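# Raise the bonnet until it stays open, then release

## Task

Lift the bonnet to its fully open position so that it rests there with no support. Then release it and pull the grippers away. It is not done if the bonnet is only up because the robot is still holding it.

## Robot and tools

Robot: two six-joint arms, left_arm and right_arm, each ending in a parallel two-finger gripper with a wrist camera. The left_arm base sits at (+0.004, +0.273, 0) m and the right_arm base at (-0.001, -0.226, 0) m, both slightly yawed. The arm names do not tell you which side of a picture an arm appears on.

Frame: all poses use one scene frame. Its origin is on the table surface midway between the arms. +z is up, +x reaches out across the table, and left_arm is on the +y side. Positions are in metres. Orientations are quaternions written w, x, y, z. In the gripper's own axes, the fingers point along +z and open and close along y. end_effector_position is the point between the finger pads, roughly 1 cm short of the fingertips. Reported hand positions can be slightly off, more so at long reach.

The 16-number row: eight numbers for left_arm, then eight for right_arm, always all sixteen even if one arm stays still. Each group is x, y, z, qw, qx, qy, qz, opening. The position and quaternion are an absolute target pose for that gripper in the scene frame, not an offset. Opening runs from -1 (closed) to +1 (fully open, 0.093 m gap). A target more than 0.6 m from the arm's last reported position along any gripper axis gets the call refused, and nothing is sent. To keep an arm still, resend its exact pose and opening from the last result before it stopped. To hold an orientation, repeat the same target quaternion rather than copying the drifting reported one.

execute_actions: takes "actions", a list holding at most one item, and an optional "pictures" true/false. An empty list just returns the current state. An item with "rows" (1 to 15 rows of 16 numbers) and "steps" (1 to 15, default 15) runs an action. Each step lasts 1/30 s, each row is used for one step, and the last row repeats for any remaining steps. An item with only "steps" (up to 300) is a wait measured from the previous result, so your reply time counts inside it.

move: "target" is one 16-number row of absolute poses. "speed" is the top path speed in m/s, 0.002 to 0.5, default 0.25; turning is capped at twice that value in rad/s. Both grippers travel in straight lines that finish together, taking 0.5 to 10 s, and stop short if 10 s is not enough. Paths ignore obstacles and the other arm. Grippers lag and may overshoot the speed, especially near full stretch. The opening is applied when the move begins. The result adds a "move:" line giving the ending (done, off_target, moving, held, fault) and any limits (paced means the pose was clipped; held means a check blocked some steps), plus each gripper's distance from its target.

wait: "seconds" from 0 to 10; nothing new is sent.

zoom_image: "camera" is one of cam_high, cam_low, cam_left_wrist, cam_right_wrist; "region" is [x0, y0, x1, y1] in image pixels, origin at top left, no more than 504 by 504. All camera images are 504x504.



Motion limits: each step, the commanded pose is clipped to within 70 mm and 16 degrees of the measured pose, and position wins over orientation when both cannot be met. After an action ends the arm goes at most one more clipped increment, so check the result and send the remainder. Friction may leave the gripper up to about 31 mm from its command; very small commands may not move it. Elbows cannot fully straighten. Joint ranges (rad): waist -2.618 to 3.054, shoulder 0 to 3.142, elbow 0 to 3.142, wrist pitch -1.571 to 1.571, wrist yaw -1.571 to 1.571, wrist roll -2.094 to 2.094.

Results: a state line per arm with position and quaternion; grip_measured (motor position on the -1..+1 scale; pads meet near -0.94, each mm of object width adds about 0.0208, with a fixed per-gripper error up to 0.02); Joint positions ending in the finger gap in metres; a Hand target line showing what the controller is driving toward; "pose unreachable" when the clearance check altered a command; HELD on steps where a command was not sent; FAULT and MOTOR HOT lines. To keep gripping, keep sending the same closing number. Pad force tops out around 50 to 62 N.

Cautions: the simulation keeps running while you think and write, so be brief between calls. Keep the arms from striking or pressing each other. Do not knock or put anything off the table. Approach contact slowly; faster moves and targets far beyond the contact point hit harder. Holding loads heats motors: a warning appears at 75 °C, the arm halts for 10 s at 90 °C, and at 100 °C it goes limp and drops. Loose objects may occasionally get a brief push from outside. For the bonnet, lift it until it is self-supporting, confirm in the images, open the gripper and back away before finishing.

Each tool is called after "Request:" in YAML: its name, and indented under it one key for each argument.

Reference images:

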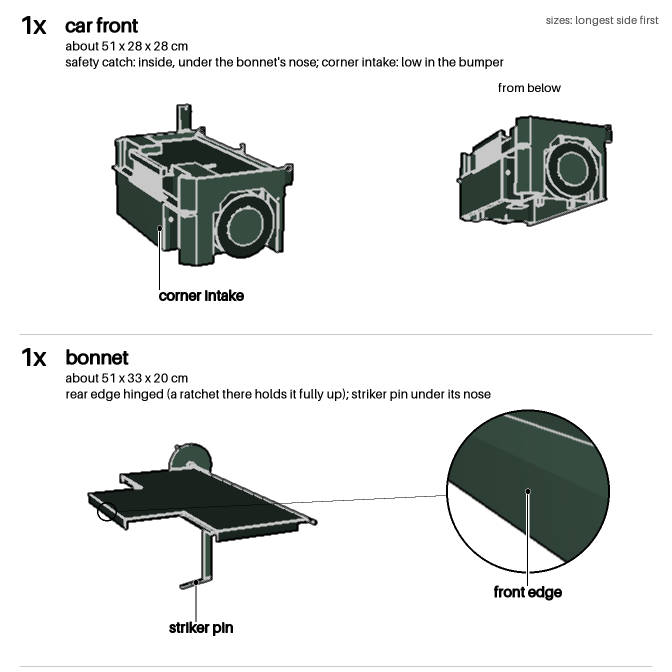

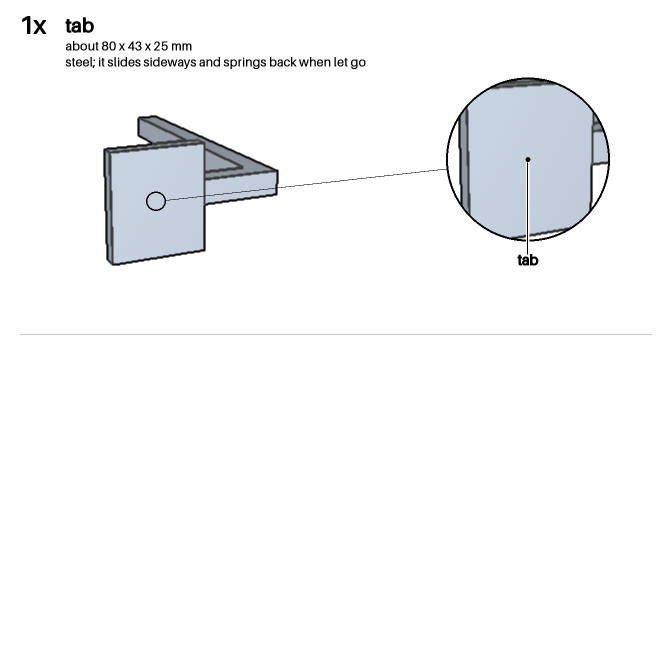

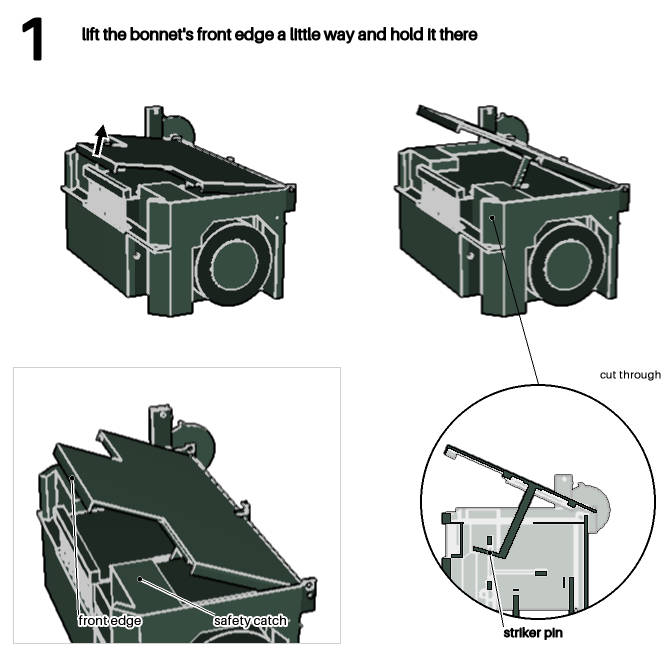

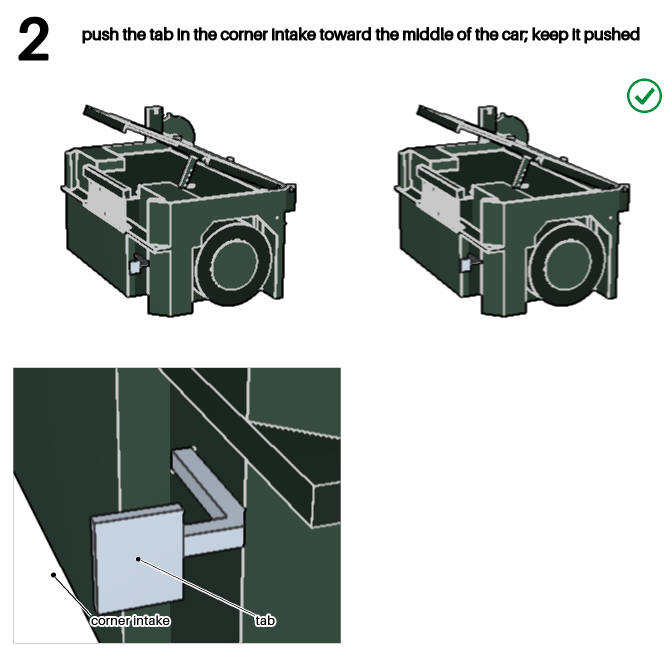

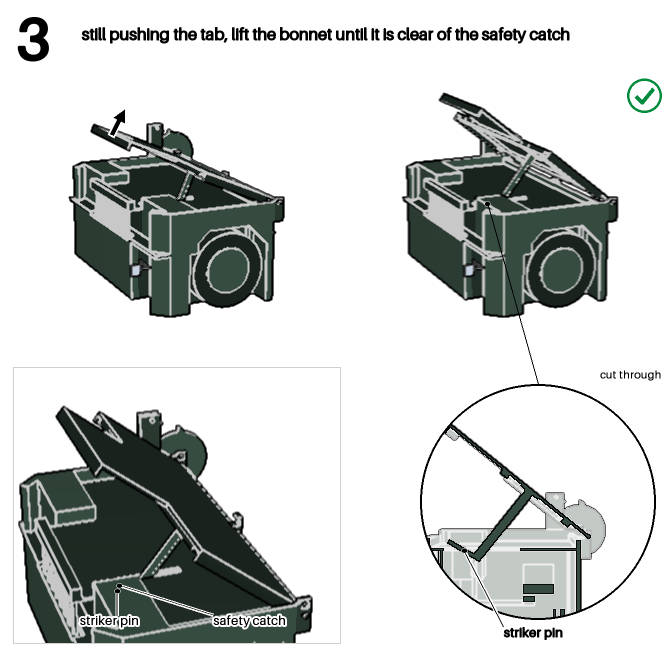

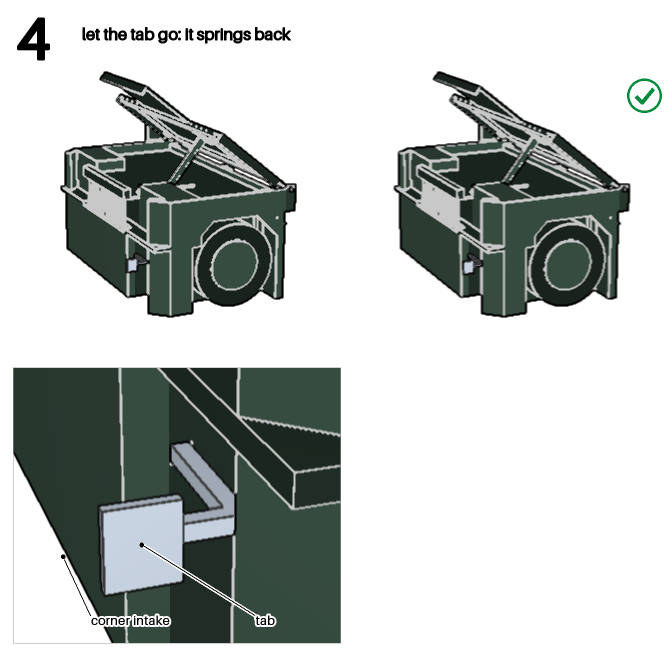

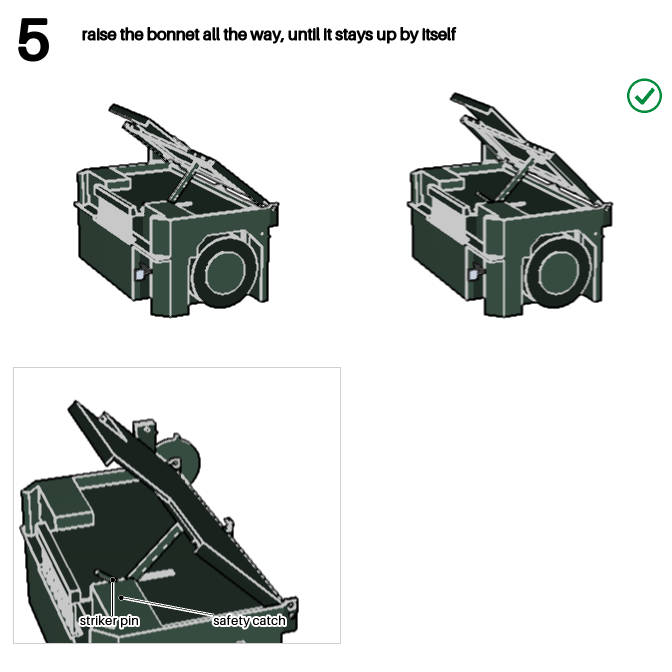

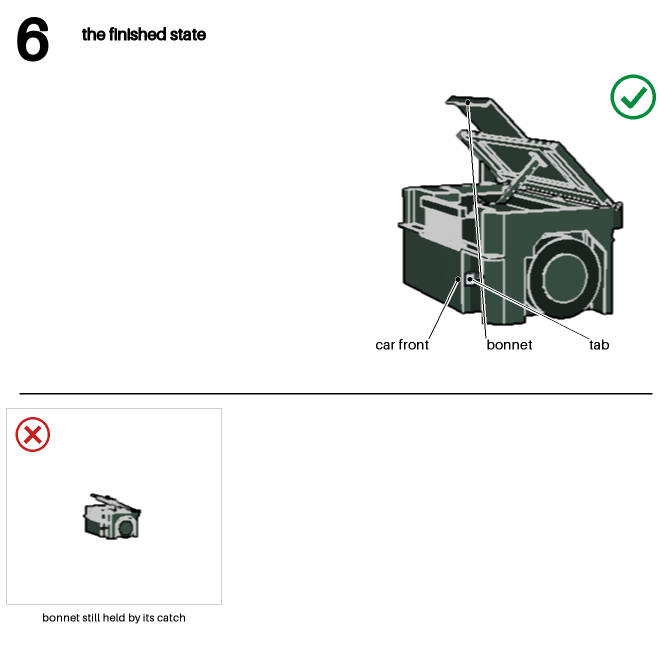

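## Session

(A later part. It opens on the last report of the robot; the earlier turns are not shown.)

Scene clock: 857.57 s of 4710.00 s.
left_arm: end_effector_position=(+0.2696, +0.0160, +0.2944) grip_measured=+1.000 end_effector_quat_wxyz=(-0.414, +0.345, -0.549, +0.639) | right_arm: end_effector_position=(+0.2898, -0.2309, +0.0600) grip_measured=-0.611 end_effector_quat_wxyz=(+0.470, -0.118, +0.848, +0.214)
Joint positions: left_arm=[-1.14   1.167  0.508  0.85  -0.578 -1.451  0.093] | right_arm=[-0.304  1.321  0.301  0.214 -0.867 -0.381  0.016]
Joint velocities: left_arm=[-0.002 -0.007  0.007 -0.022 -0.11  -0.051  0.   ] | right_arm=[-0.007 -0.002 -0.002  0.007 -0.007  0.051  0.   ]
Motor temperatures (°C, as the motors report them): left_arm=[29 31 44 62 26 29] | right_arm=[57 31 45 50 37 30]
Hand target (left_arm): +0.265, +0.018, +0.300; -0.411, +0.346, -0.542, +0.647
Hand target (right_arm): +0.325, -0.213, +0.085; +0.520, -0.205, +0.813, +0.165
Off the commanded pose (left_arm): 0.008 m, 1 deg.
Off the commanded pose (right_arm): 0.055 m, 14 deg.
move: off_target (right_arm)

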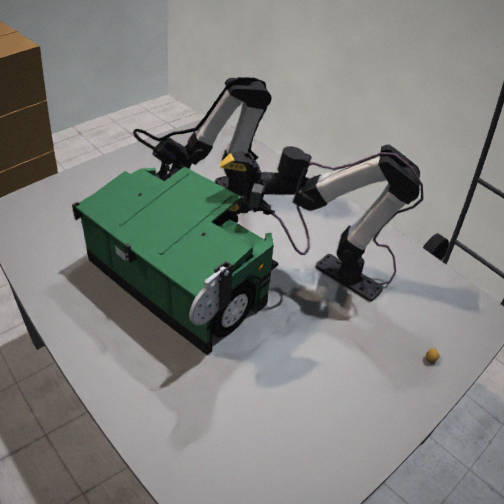

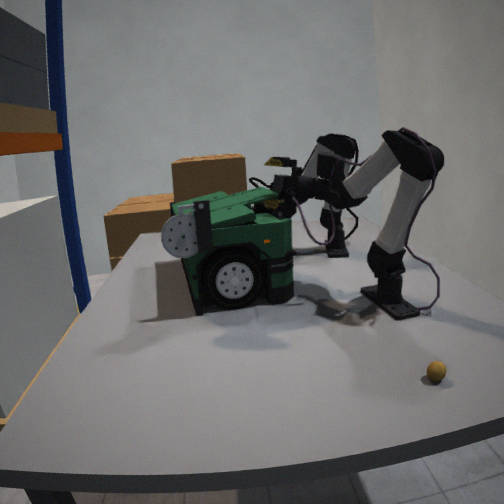

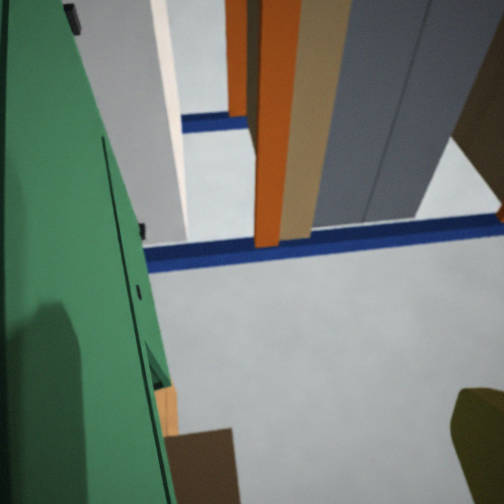

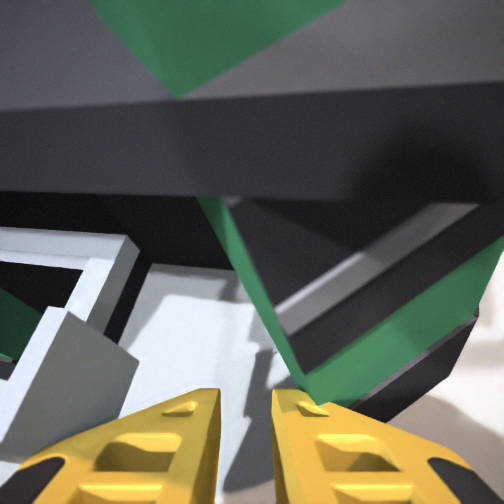

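Request:
move:
  target: [0.265,0.018,0.31,0.41,-0.345,0.54,-0.645,1, 0.335,-0.215,0.085,0.54,-0.2,0.80,0.15,-0.35]
  speed: 0.05

Scene clock: 863.47 s of 4710.00 s.
left_arm: end_effector_position=(+0.2683, +0.0182, +0.2921) grip_measured=+1.000 end_effector_quat_wxyz=(-0.414, +0.345, -0.559, +0.630) | right_arm: end_effector_position=(+0.3063, -0.2462, +0.0617) grip_measured=-0.351 end_effector_quat_wxyz=(+0.488, -0.095, +0.854, +0.154)
Joint positions: left_arm=[-1.14   1.142  0.508  0.8   -0.578 -1.451  0.093] | right_arm=[-0.266  1.327  0.287  0.353 -0.723 -0.302  0.028]
Joint velocities: left_arm=[-0.007  0.007 -0.012  0.007  0.037  0.051  0.   ] | right_arm=[-0.017 -0.037 -0.012  0.022  0.051 -0.022 -0.001]
Motor temperatures (°C, as the motors report them): left_arm=[29 31 44 61 26 29] | right_arm=[57 30 45 51 37 30]
Hand target (left_arm): +0.265, +0.019, +0.310; -0.411, +0.346, -0.541, +0.647
Hand target (right_arm): +0.326, -0.215, +0.087; +0.536, -0.200, +0.806, +0.153
Off the commanded pose (left_arm): 0.018 m, 3 deg.
Off the commanded pose (right_arm): 0.048 m, 15 deg.
move: off_target (left_arm, right_arm)

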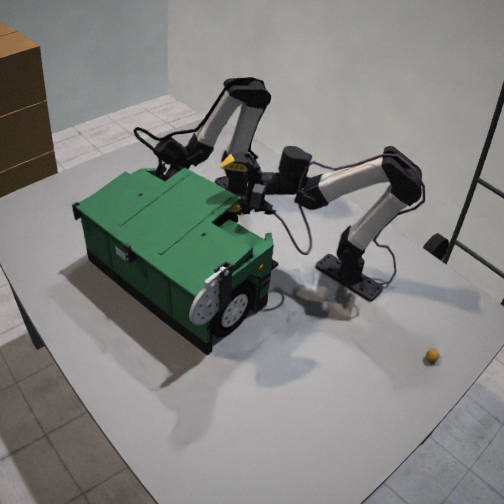

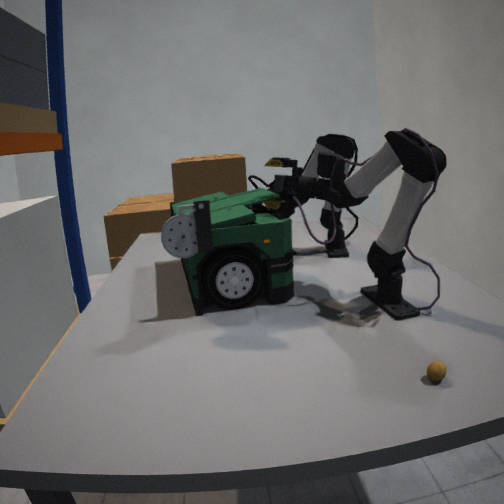

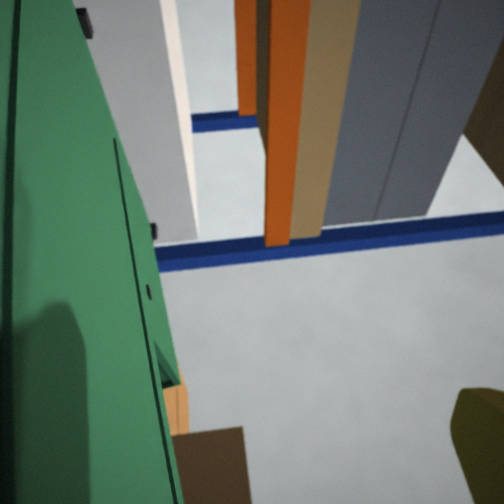

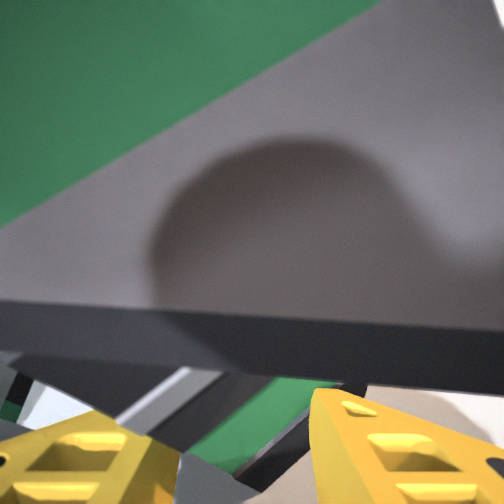

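Request:
move:
  target: [0.265,0.018,0.298,0.41,-0.345,0.54,-0.645,1, 0.265,-0.25,0.085,0.49,-0.12,0.86,0.08,-0.35]
  speed: 0.08

Request:
move:
  target: [0.265,0.018,0.298,0.41,-0.345,0.54,-0.645,1, 0.275,-0.234,0.085,0.525,-0.285,0.78,0.19,-1]
  speed: 0.08

Request:
move:
  target: [0.265,0.018,0.298,0.41,-0.345,0.54,-0.645,1, 0.315,-0.208,0.082,0.54,-0.29,0.765,0.2,-1]
  speed: 0.05

Scene clock: 885.13 s of 4710.00 s.
left_arm: end_effector_position=(+0.2683, +0.0184, +0.2930) grip_measured=+1.000 end_effector_quat_wxyz=(-0.413, +0.346, -0.557, +0.632) | right_arm: end_effector_position=(+0.2708, -0.2480, +0.0897) grip_measured=-0.351 end_effector_quat_wxyz=(+0.496, -0.125, +0.855, +0.087)
Joint positions: left_arm=[-1.14   1.142  0.508  0.804 -0.579 -1.454  0.093] | right_arm=[-0.302  0.931  0.257 -0.006 -0.666 -0.434  0.028]
Joint velocities: left_arm=[ 0.012 -0.012 -0.012 -0.007 -0.081 -0.066  0.   ] | right_arm=[ 0.007  0.002  0.017 -0.037  0.007 -0.022 -0.   ]
Motor temperatures (°C, as the motors report them): left_arm=[29 31 46 59 26 29] | right_arm=[56 30 46 54 36 30]
Hand target (left_arm): +0.265, +0.018, +0.298; -0.410, +0.346, -0.542, +0.646
Hand target (right_arm): +0.266, -0.250, +0.084; +0.491, -0.120, +0.859, +0.080
Off the commanded pose (left_arm): 0.006 m, 2 deg.
Off the commanded pose (right_arm): 0.008 m, 1 deg.
After step 90, 17.10 s passed at rest.
move: done

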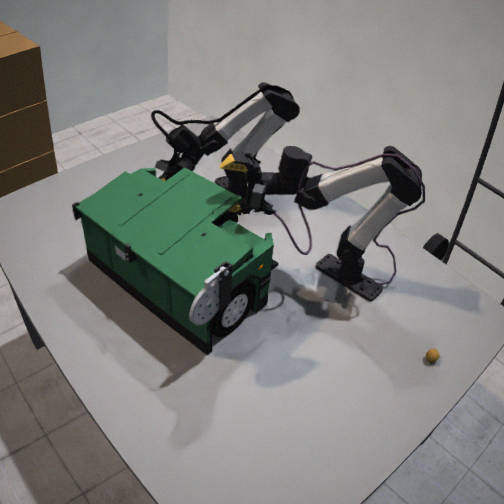

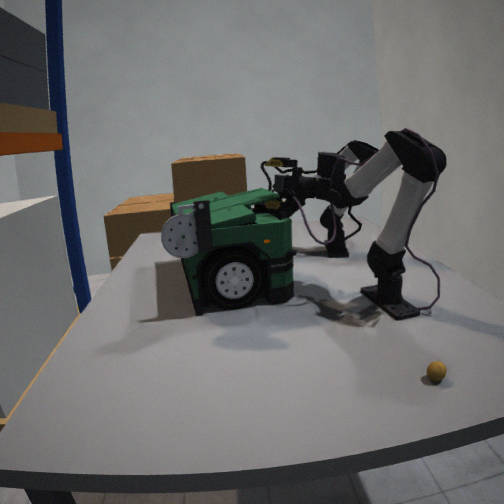

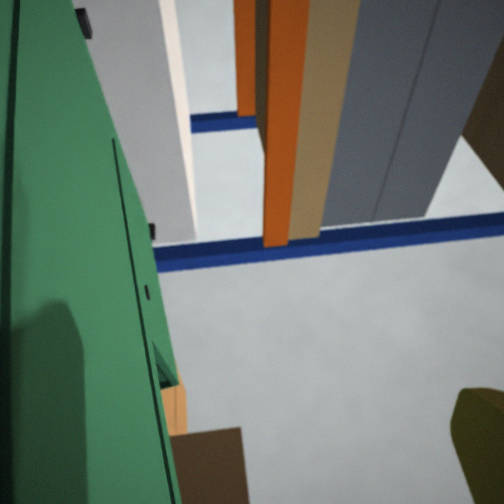

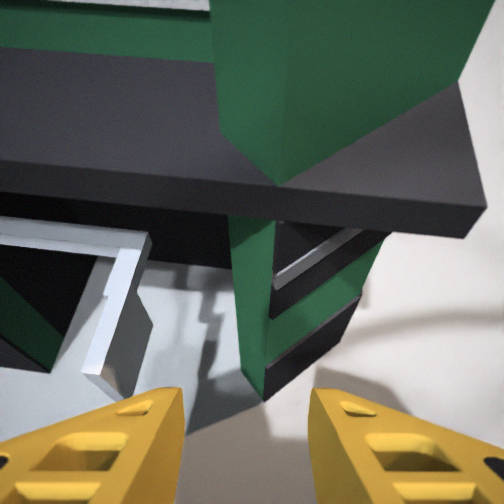

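Scene clock: 888.13 s of 4710.00 s.
left_arm: end_effector_position=(+0.2683, +0.0184, +0.2930) grip_measured=+1.000 end_effector_quat_wxyz=(-0.413, +0.346, -0.557, +0.632) | right_arm: end_effector_position=(+0.2713, -0.2305, +0.0815) grip_measured=-0.985 end_effector_quat_wxyz=(+0.520, -0.285, +0.783, +0.187)
Joint positions: left_arm=[-1.14   1.142  0.508  0.804 -0.579 -1.454  0.093] | right_arm=[-0.425  1.294  0.374 -0.069 -1.086 -0.936  0.   ]
Joint velocities: left_arm=[ 0.007 -0.002 -0.007 -0.066  0.066 -0.066  0.   ] | right_arm=[ 0.007  0.007  0.007 -0.051 -0.066 -0.066  0.   ]
Motor temperatures (°C, as the motors report them): left_arm=[29 31 46 59 26 29] | right_arm=[55 30 47 52 36 30]
Hand target (left_arm): +0.265, +0.018, +0.298; -0.410, +0.346, -0.542, +0.646
Hand target (right_arm): +0.274, -0.235, +0.085; +0.523, -0.284, +0.781, +0.189
Off the commanded pose (left_arm): 0.006 m, 2 deg.
Off the commanded pose (right_arm): 0.006 m, 1 deg.
move: done

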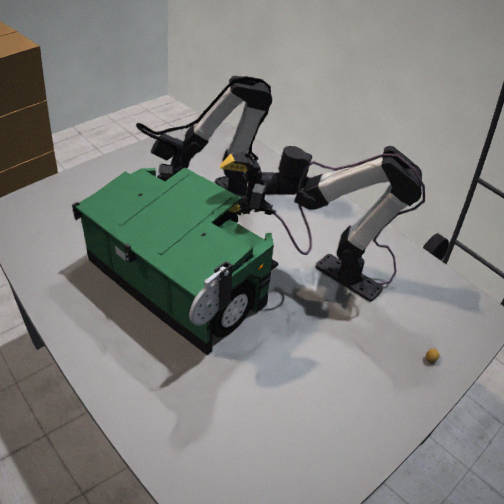

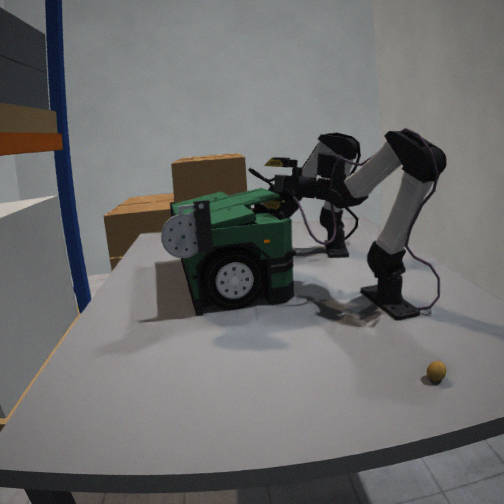

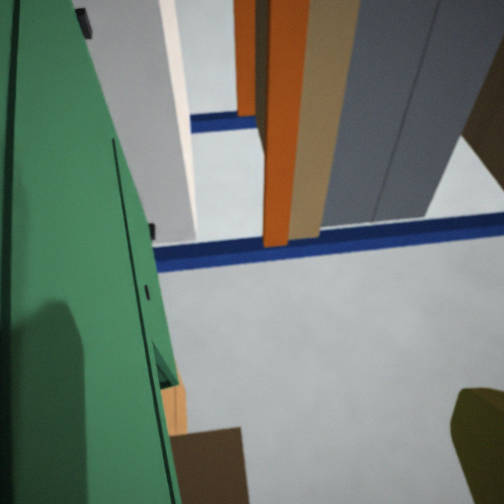

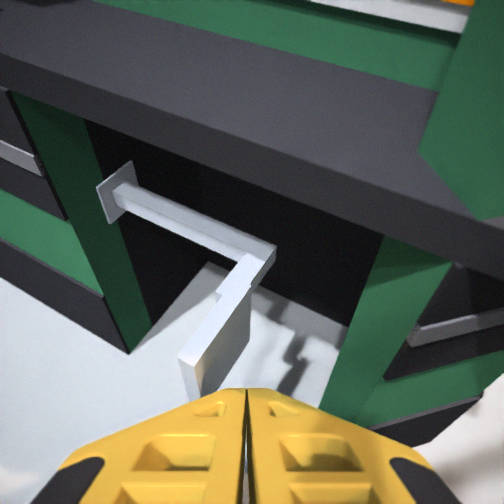

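Scene clock: 889.40 s of 4710.00 s.
left_arm: end_effector_position=(+0.2683, +0.0185, +0.2934) grip_measured=+1.000 end_effector_quat_wxyz=(-0.413, +0.346, -0.556, +0.633) | right_arm: end_effector_position=(+0.2900, -0.2260, +0.0833) grip_measured=-0.985 end_effector_quat_wxyz=(+0.529, -0.256, +0.782, +0.207)
Joint positions: left_arm=[-1.14   1.142  0.508  0.806 -0.579 -1.454  0.093] | right_arm=[-0.364  1.358  0.359  0.16  -1.074 -0.718  0.   ]
Joint velocities: left_arm=[ 0.007  0.007  0.002  0.037 -0.022 -0.022  0.   ] | right_arm=[-0.017 -0.002 -0.022  0.007 -0.007  0.051  0.   ]
Motor temperatures (°C, as the motors report them): left_arm=[29 31 46 59 26 29] | right_arm=[55 30 47 52 36 30]
Hand target (left_arm): +0.265, +0.018, +0.298; -0.410, +0.346, -0.542, +0.646
Hand target (right_arm): +0.308, -0.208, +0.086; +0.535, -0.294, +0.765, +0.205
Off the commanded pose (left_arm): 0.006 m, 2 deg.
Off the commanded pose (right_arm): 0.031 m, 5 deg.
move: off_target (right_arm)

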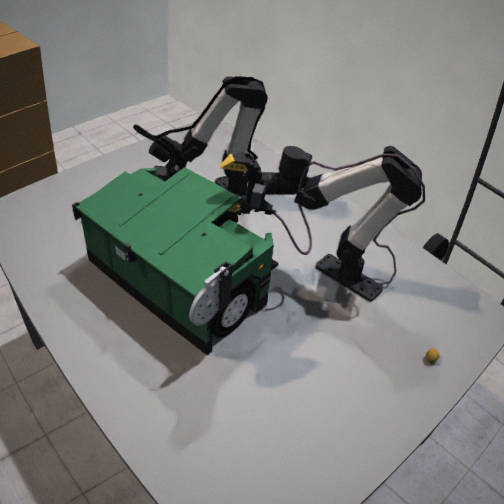

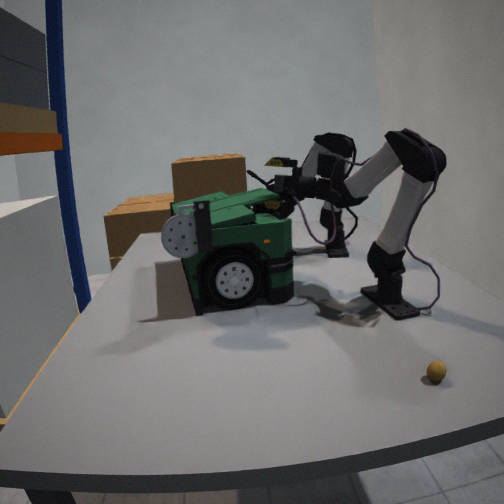

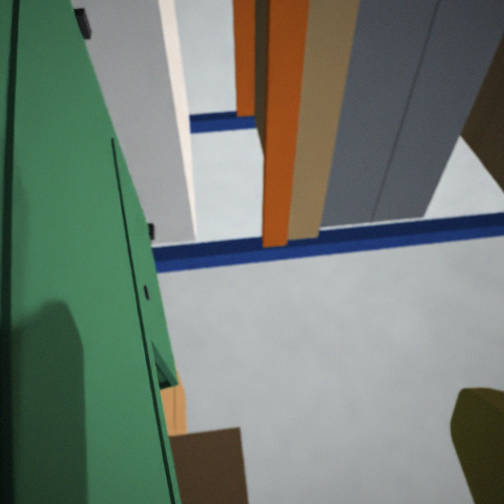

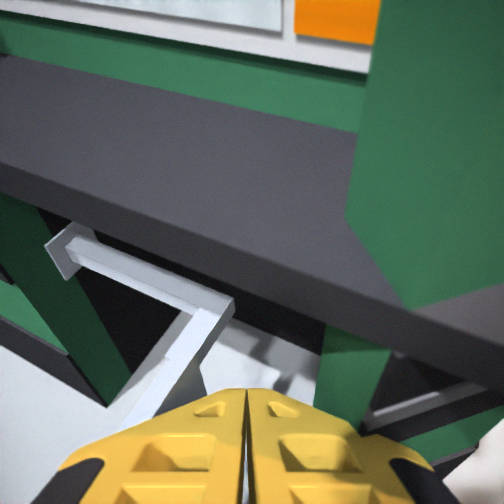

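Request:
execute_actions:
  actions: []

Scene clock: 901.27 s of 4710.00 s.
left_arm: end_effector_position=(+0.2683, +0.0185, +0.2934) grip_measured=+1.000 end_effector_quat_wxyz=(-0.413, +0.346, -0.556, +0.633) | right_arm: end_effector_position=(+0.2900, -0.2259, +0.0833) grip_measured=-0.985 end_effector_quat_wxyz=(+0.530, -0.255, +0.782, +0.207)
Joint positions: left_arm=[-1.14   1.142  0.508  0.806 -0.579 -1.454  0.093] | right_arm=[-0.364  1.358  0.356  0.166 -1.075 -0.713  0.   ]
Joint velocities: left_arm=[-0.002  0.002  0.007  0.051  0.007 -0.037  0.   ] | right_arm=[ 0.002 -0.022 -0.002 -0.037  0.007  0.066  0.   ]
Motor temperatures (°C, as the motors report them): left_arm=[29 31 45 60 26 29] | right_arm=[56 30 47 53 35 30]
Hand target (left_arm): +0.265, +0.018, +0.298; -0.410, +0.346, -0.542, +0.646
Hand target (right_arm): +0.308, -0.207, +0.086; +0.535, -0.294, +0.765, +0.206
Off the commanded pose (left_arm): 0.006 m, 2 deg.
Off the commanded pose (right_arm): 0.031 m, 5 deg.
Steps of this call (steps 1 to 90: nothing new was sent; then 8.87 s passed at rest). Readings (end_effector_position):
1: left_arm (+0.2683, +0.0185, +0.2934) | right_arm (+0.2900, -0.2260, +0.0832)
2: left_arm (+0.2683, +0.0185, +0.2934) | right_arm (+0.2900, -0.2260, +0.0833)
4: left_arm (+0.2683, +0.0185, +0.2934) | right_arm (+0.2900, -0.2260, +0.0832)
8: left_arm (+0.2683, +0.0185, +0.2934) | right_arm (+0.2900, -0.2260, +0.0833)
90: the state above

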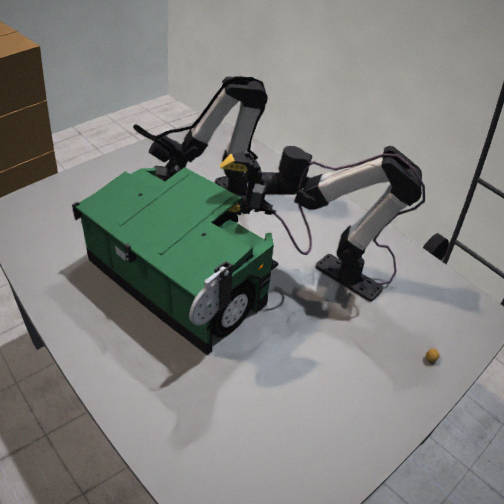

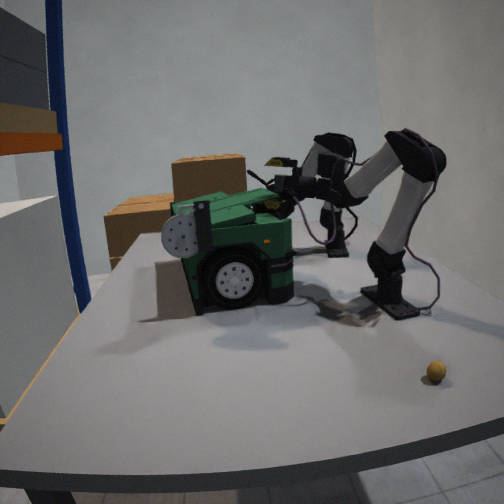

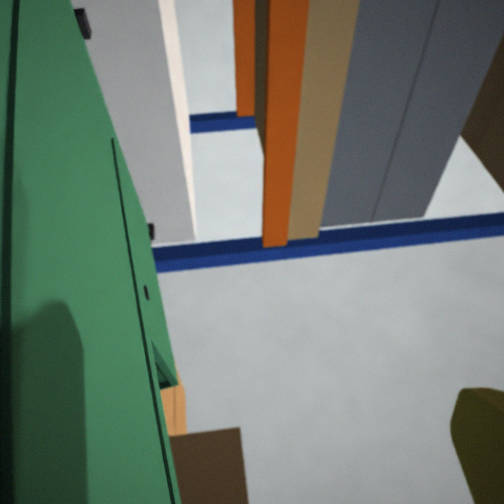

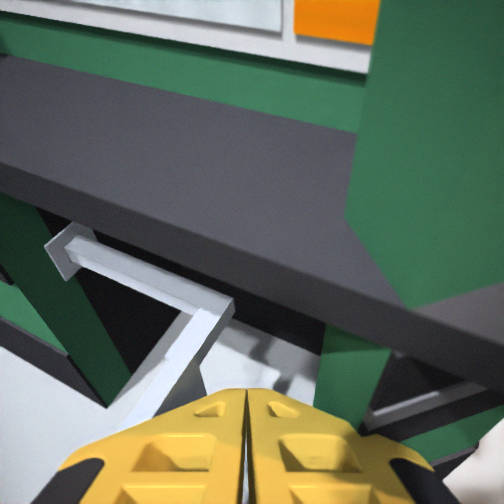

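Request:
execute_actions:
  actions:
    - {"rows":[[0.265,0.018,0.298,0.41,-0.345,0.54,-0.645,1,0.315,-0.215,0.083,0.546,-0.179,0.809,0.121,-1]],"steps":15}

Request:
execute_actions:
  actions:
    - {"rows":[[0.265,0.018,0.298,0.41,-0.345,0.54,-0.645,1,0.32,-0.21,0.083,0.572,-0.071,0.816,0.05,-1]],"steps":15}

Request:
execute_actions:
  actions:
    - {"rows":[[0.265,0.018,0.298,0.41,-0.345,0.54,-0.645,1,0.32,-0.21,0.083,0.572,-0.071,0.816,0.05,-1]],"steps":15}

Scene clock: 913.80 s of 4710.00 s.
left_arm: end_effector_position=(+0.2682, +0.0190, +0.2954) grip_measured=+1.000 end_effector_quat_wxyz=(-0.414, +0.346, -0.552, +0.636) | right_arm: end_effector_position=(+0.2928, -0.2272, +0.0815) grip_measured=-0.986 end_effector_quat_wxyz=(+0.528, -0.165, +0.820, +0.150)
Joint positions: left_arm=[-1.14   1.142  0.508  0.815 -0.58  -1.454  0.093] | right_arm=[-0.261  1.196  0.227  0.356 -0.807 -0.393  0.   ]
Joint velocities: left_arm=[-0.007  0.007 -0.002 -0.022  0.066  0.007  0.   ] | right_arm=[ 0.032 -0.007 -0.125  0.227 -0.007  0.125  0.   ]
Motor temperatures (°C, as the motors report them): left_arm=[29 31 44 61 26 29] | right_arm=[56 30 47 53 35 30]
Hand target (left_arm): +0.265, +0.018, +0.298; -0.410, +0.346, -0.542, +0.646
Hand target (right_arm): +0.309, -0.214, +0.088; +0.542, -0.184, +0.810, +0.131
Off the commanded pose (left_arm): 0.004 m, 2 deg.
Off the commanded pose (right_arm): 0.025 m, 4 deg.
Steps of this call (steps 1 to 90: nothing new was sent; then 9.03 s passed at rest; steps 91 to 105: all 15 steps of this action). Readings (end_effector_position):
91: left_arm (+0.2683, +0.0186, +0.2935) | right_arm (+0.2897, -0.2254, +0.0829)
92: left_arm (+0.2682, +0.0187, +0.2940) | right_arm (+0.2899, -0.2251, +0.0830)
94: left_arm (+0.2682, +0.0189, +0.2950) | right_arm (+0.2906, -0.2248, +0.0829)
98: left_arm (+0.2682, +0.0190, +0.2954) | right_arm (+0.2919, -0.2259, +0.0820)
105: the state above

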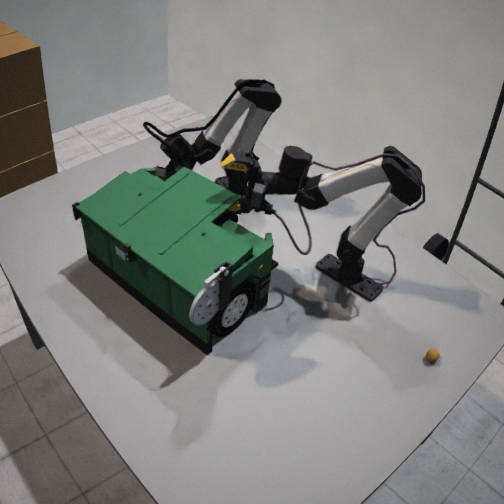

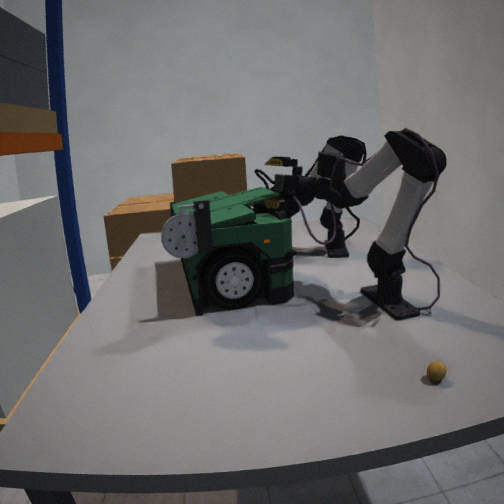

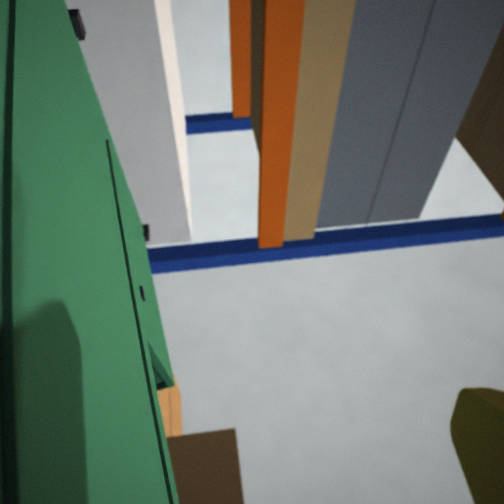

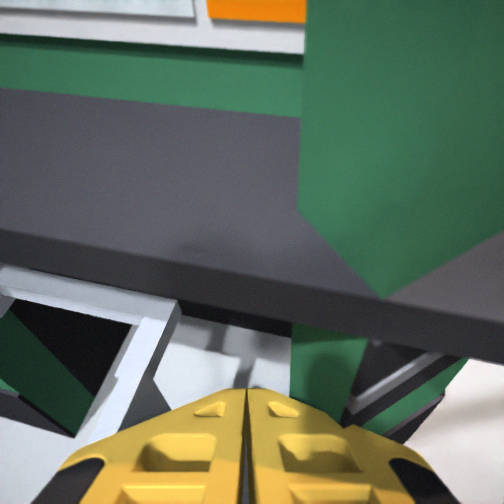

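Scene clock: 914.30 s of 4710.00 s.
left_arm: end_effector_position=(+0.2682, +0.0190, +0.2954) grip_measured=+1.000 end_effector_quat_wxyz=(-0.414, +0.346, -0.552, +0.636) | right_arm: end_effector_position=(+0.2948, -0.2328, +0.0803) grip_measured=-0.987 end_effector_quat_wxyz=(+0.565, -0.042, +0.823, +0.042)
Joint positions: left_arm=[-1.14   1.142  0.508  0.815 -0.58  -1.454  0.093] | right_arm=[-0.016  1.071  0.055  0.632 -0.29  -0.092  0.   ]
Joint velocities: left_arm=[-0.022 -0.002 -0.007 -0.007  0.022  0.007  0.   ] | right_arm=[ 0.247  0.017 -0.173  0.388  0.476  0.227  0.   ]
Motor temperatures (°C, as the motors report them): left_arm=[29 31 44 61 26 29] | right_arm=[56 30 47 53 35 30]
Hand target (left_arm): +0.265, +0.018, +0.298; -0.410, +0.346, -0.542, +0.646
Hand target (right_arm): +0.312, -0.209, +0.086; +0.568, -0.072, +0.818, +0.057
Off the commanded pose (left_arm): 0.004 m, 2 deg.
Off the commanded pose (right_arm): 0.034 m, 4 deg.
Steps of this call (steps 1 to 15: all 15 steps of this action). Readings (end_effector_position):
1: left_arm (+0.2682, +0.0190, +0.2954) | right_arm (+0.2933, -0.2264, +0.0814)
2: left_arm (+0.2682, +0.0190, +0.2954) | right_arm (+0.2934, -0.2273, +0.0812)
4: left_arm (+0.2682, +0.0190, +0.2954) | right_arm (+0.2942, -0.2288, +0.0806)
8: left_arm (+0.2682, +0.0190, +0.2954) | right_arm (+0.2950, -0.2305, +0.0797)
15: the state above

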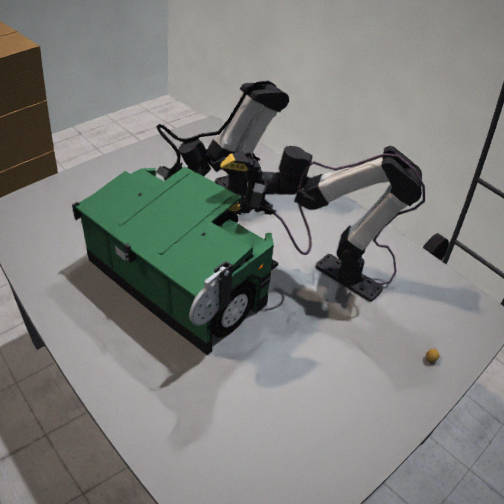

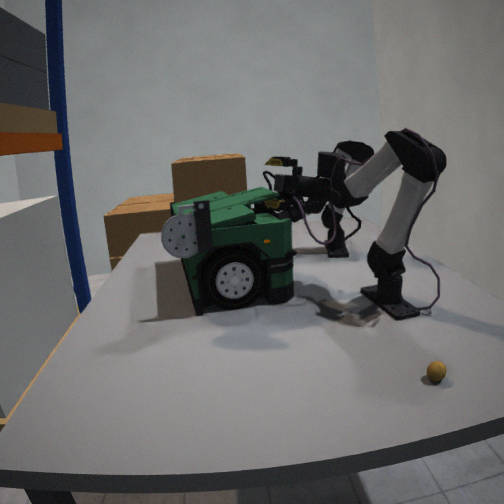

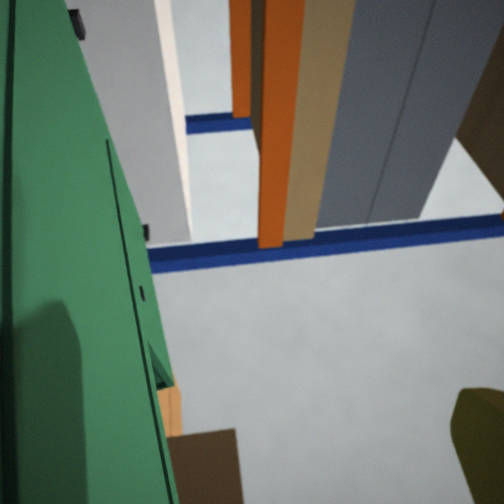

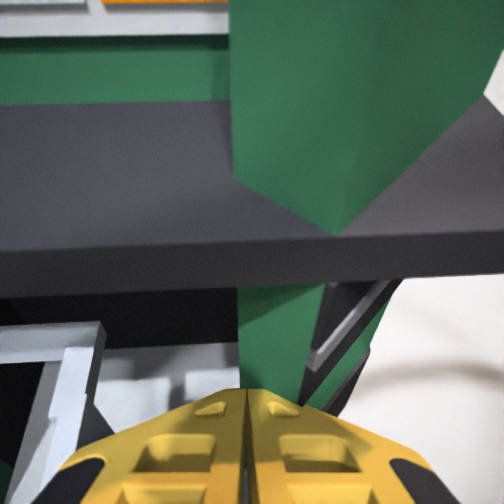

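Scene clock: 914.80 s of 4710.00 s.
left_arm: end_effector_position=(+0.2682, +0.0190, +0.2954) grip_measured=+1.000 end_effector_quat_wxyz=(-0.414, +0.346, -0.552, +0.636) | right_arm: end_effector_position=(+0.2946, -0.2337, +0.0806) grip_measured=-0.987 end_effector_quat_wxyz=(+0.577, -0.025, +0.816, +0.033)
Joint positions: left_arm=[-1.14   1.142  0.508  0.815 -0.58  -1.454  0.093] | right_arm=[ 0.015  1.098  0.023  0.728 -0.227 -0.055  0.   ]
Joint velocities: left_arm=[-0.012 -0.007 -0.002 -0.022  0.051 -0.037  0.   ] | right_arm=[ 0.012  0.007 -0.042  0.051 -0.022 -0.007  0.   ]
Motor temperatures (°C, as the motors report them): left_arm=[29 31 44 61 26 29] | right_arm=[56 30 47 53 35 30]
Hand target (left_arm): +0.265, +0.018, +0.298; -0.410, +0.346, -0.542, +0.646
Hand target (right_arm): +0.312, -0.210, +0.085; +0.571, -0.071, +0.816, +0.051
Off the commanded pose (left_arm): 0.004 m, 2 deg.
Off the commanded pose (right_arm): 0.035 m, 6 deg.
Steps of this call (steps 1 to 15: all 15 steps of this action). Readings (end_effector_position):
1: left_arm (+0.2682, +0.0190, +0.2954) | right_arm (+0.2948, -0.2329, +0.0803)
2: left_arm (+0.2682, +0.0190, +0.2954) | right_arm (+0.2948, -0.2331, +0.0803)
4: left_arm (+0.2682, +0.0190, +0.2954) | right_arm (+0.2947, -0.2334, +0.0803)
8: left_arm (+0.2682, +0.0190, +0.2954) | right_arm (+0.2946, -0.2336, +0.0805)
15: the state above

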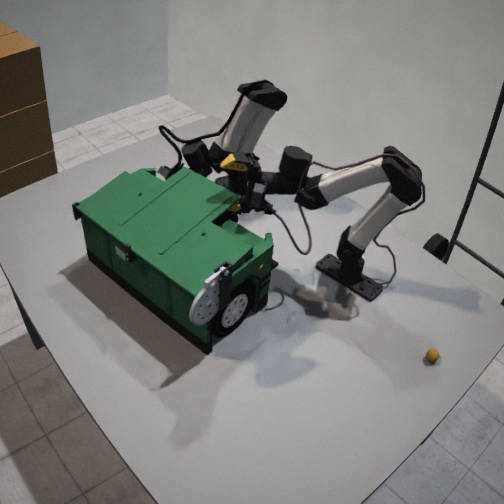

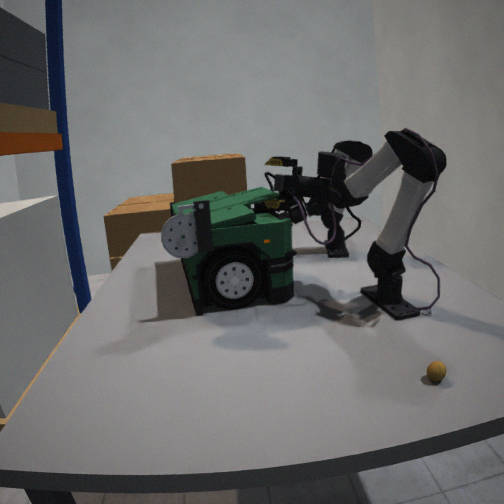

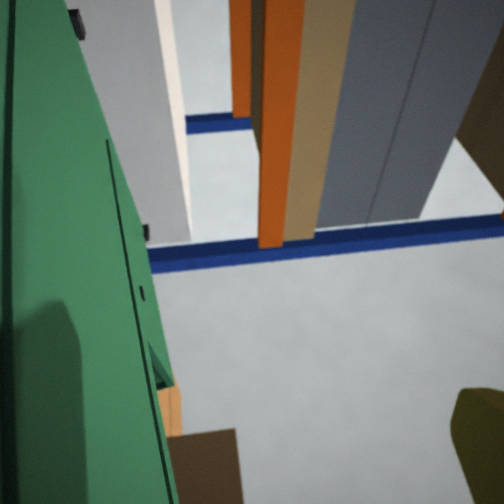

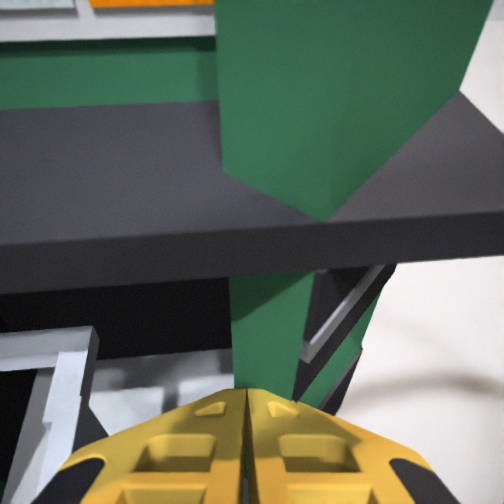

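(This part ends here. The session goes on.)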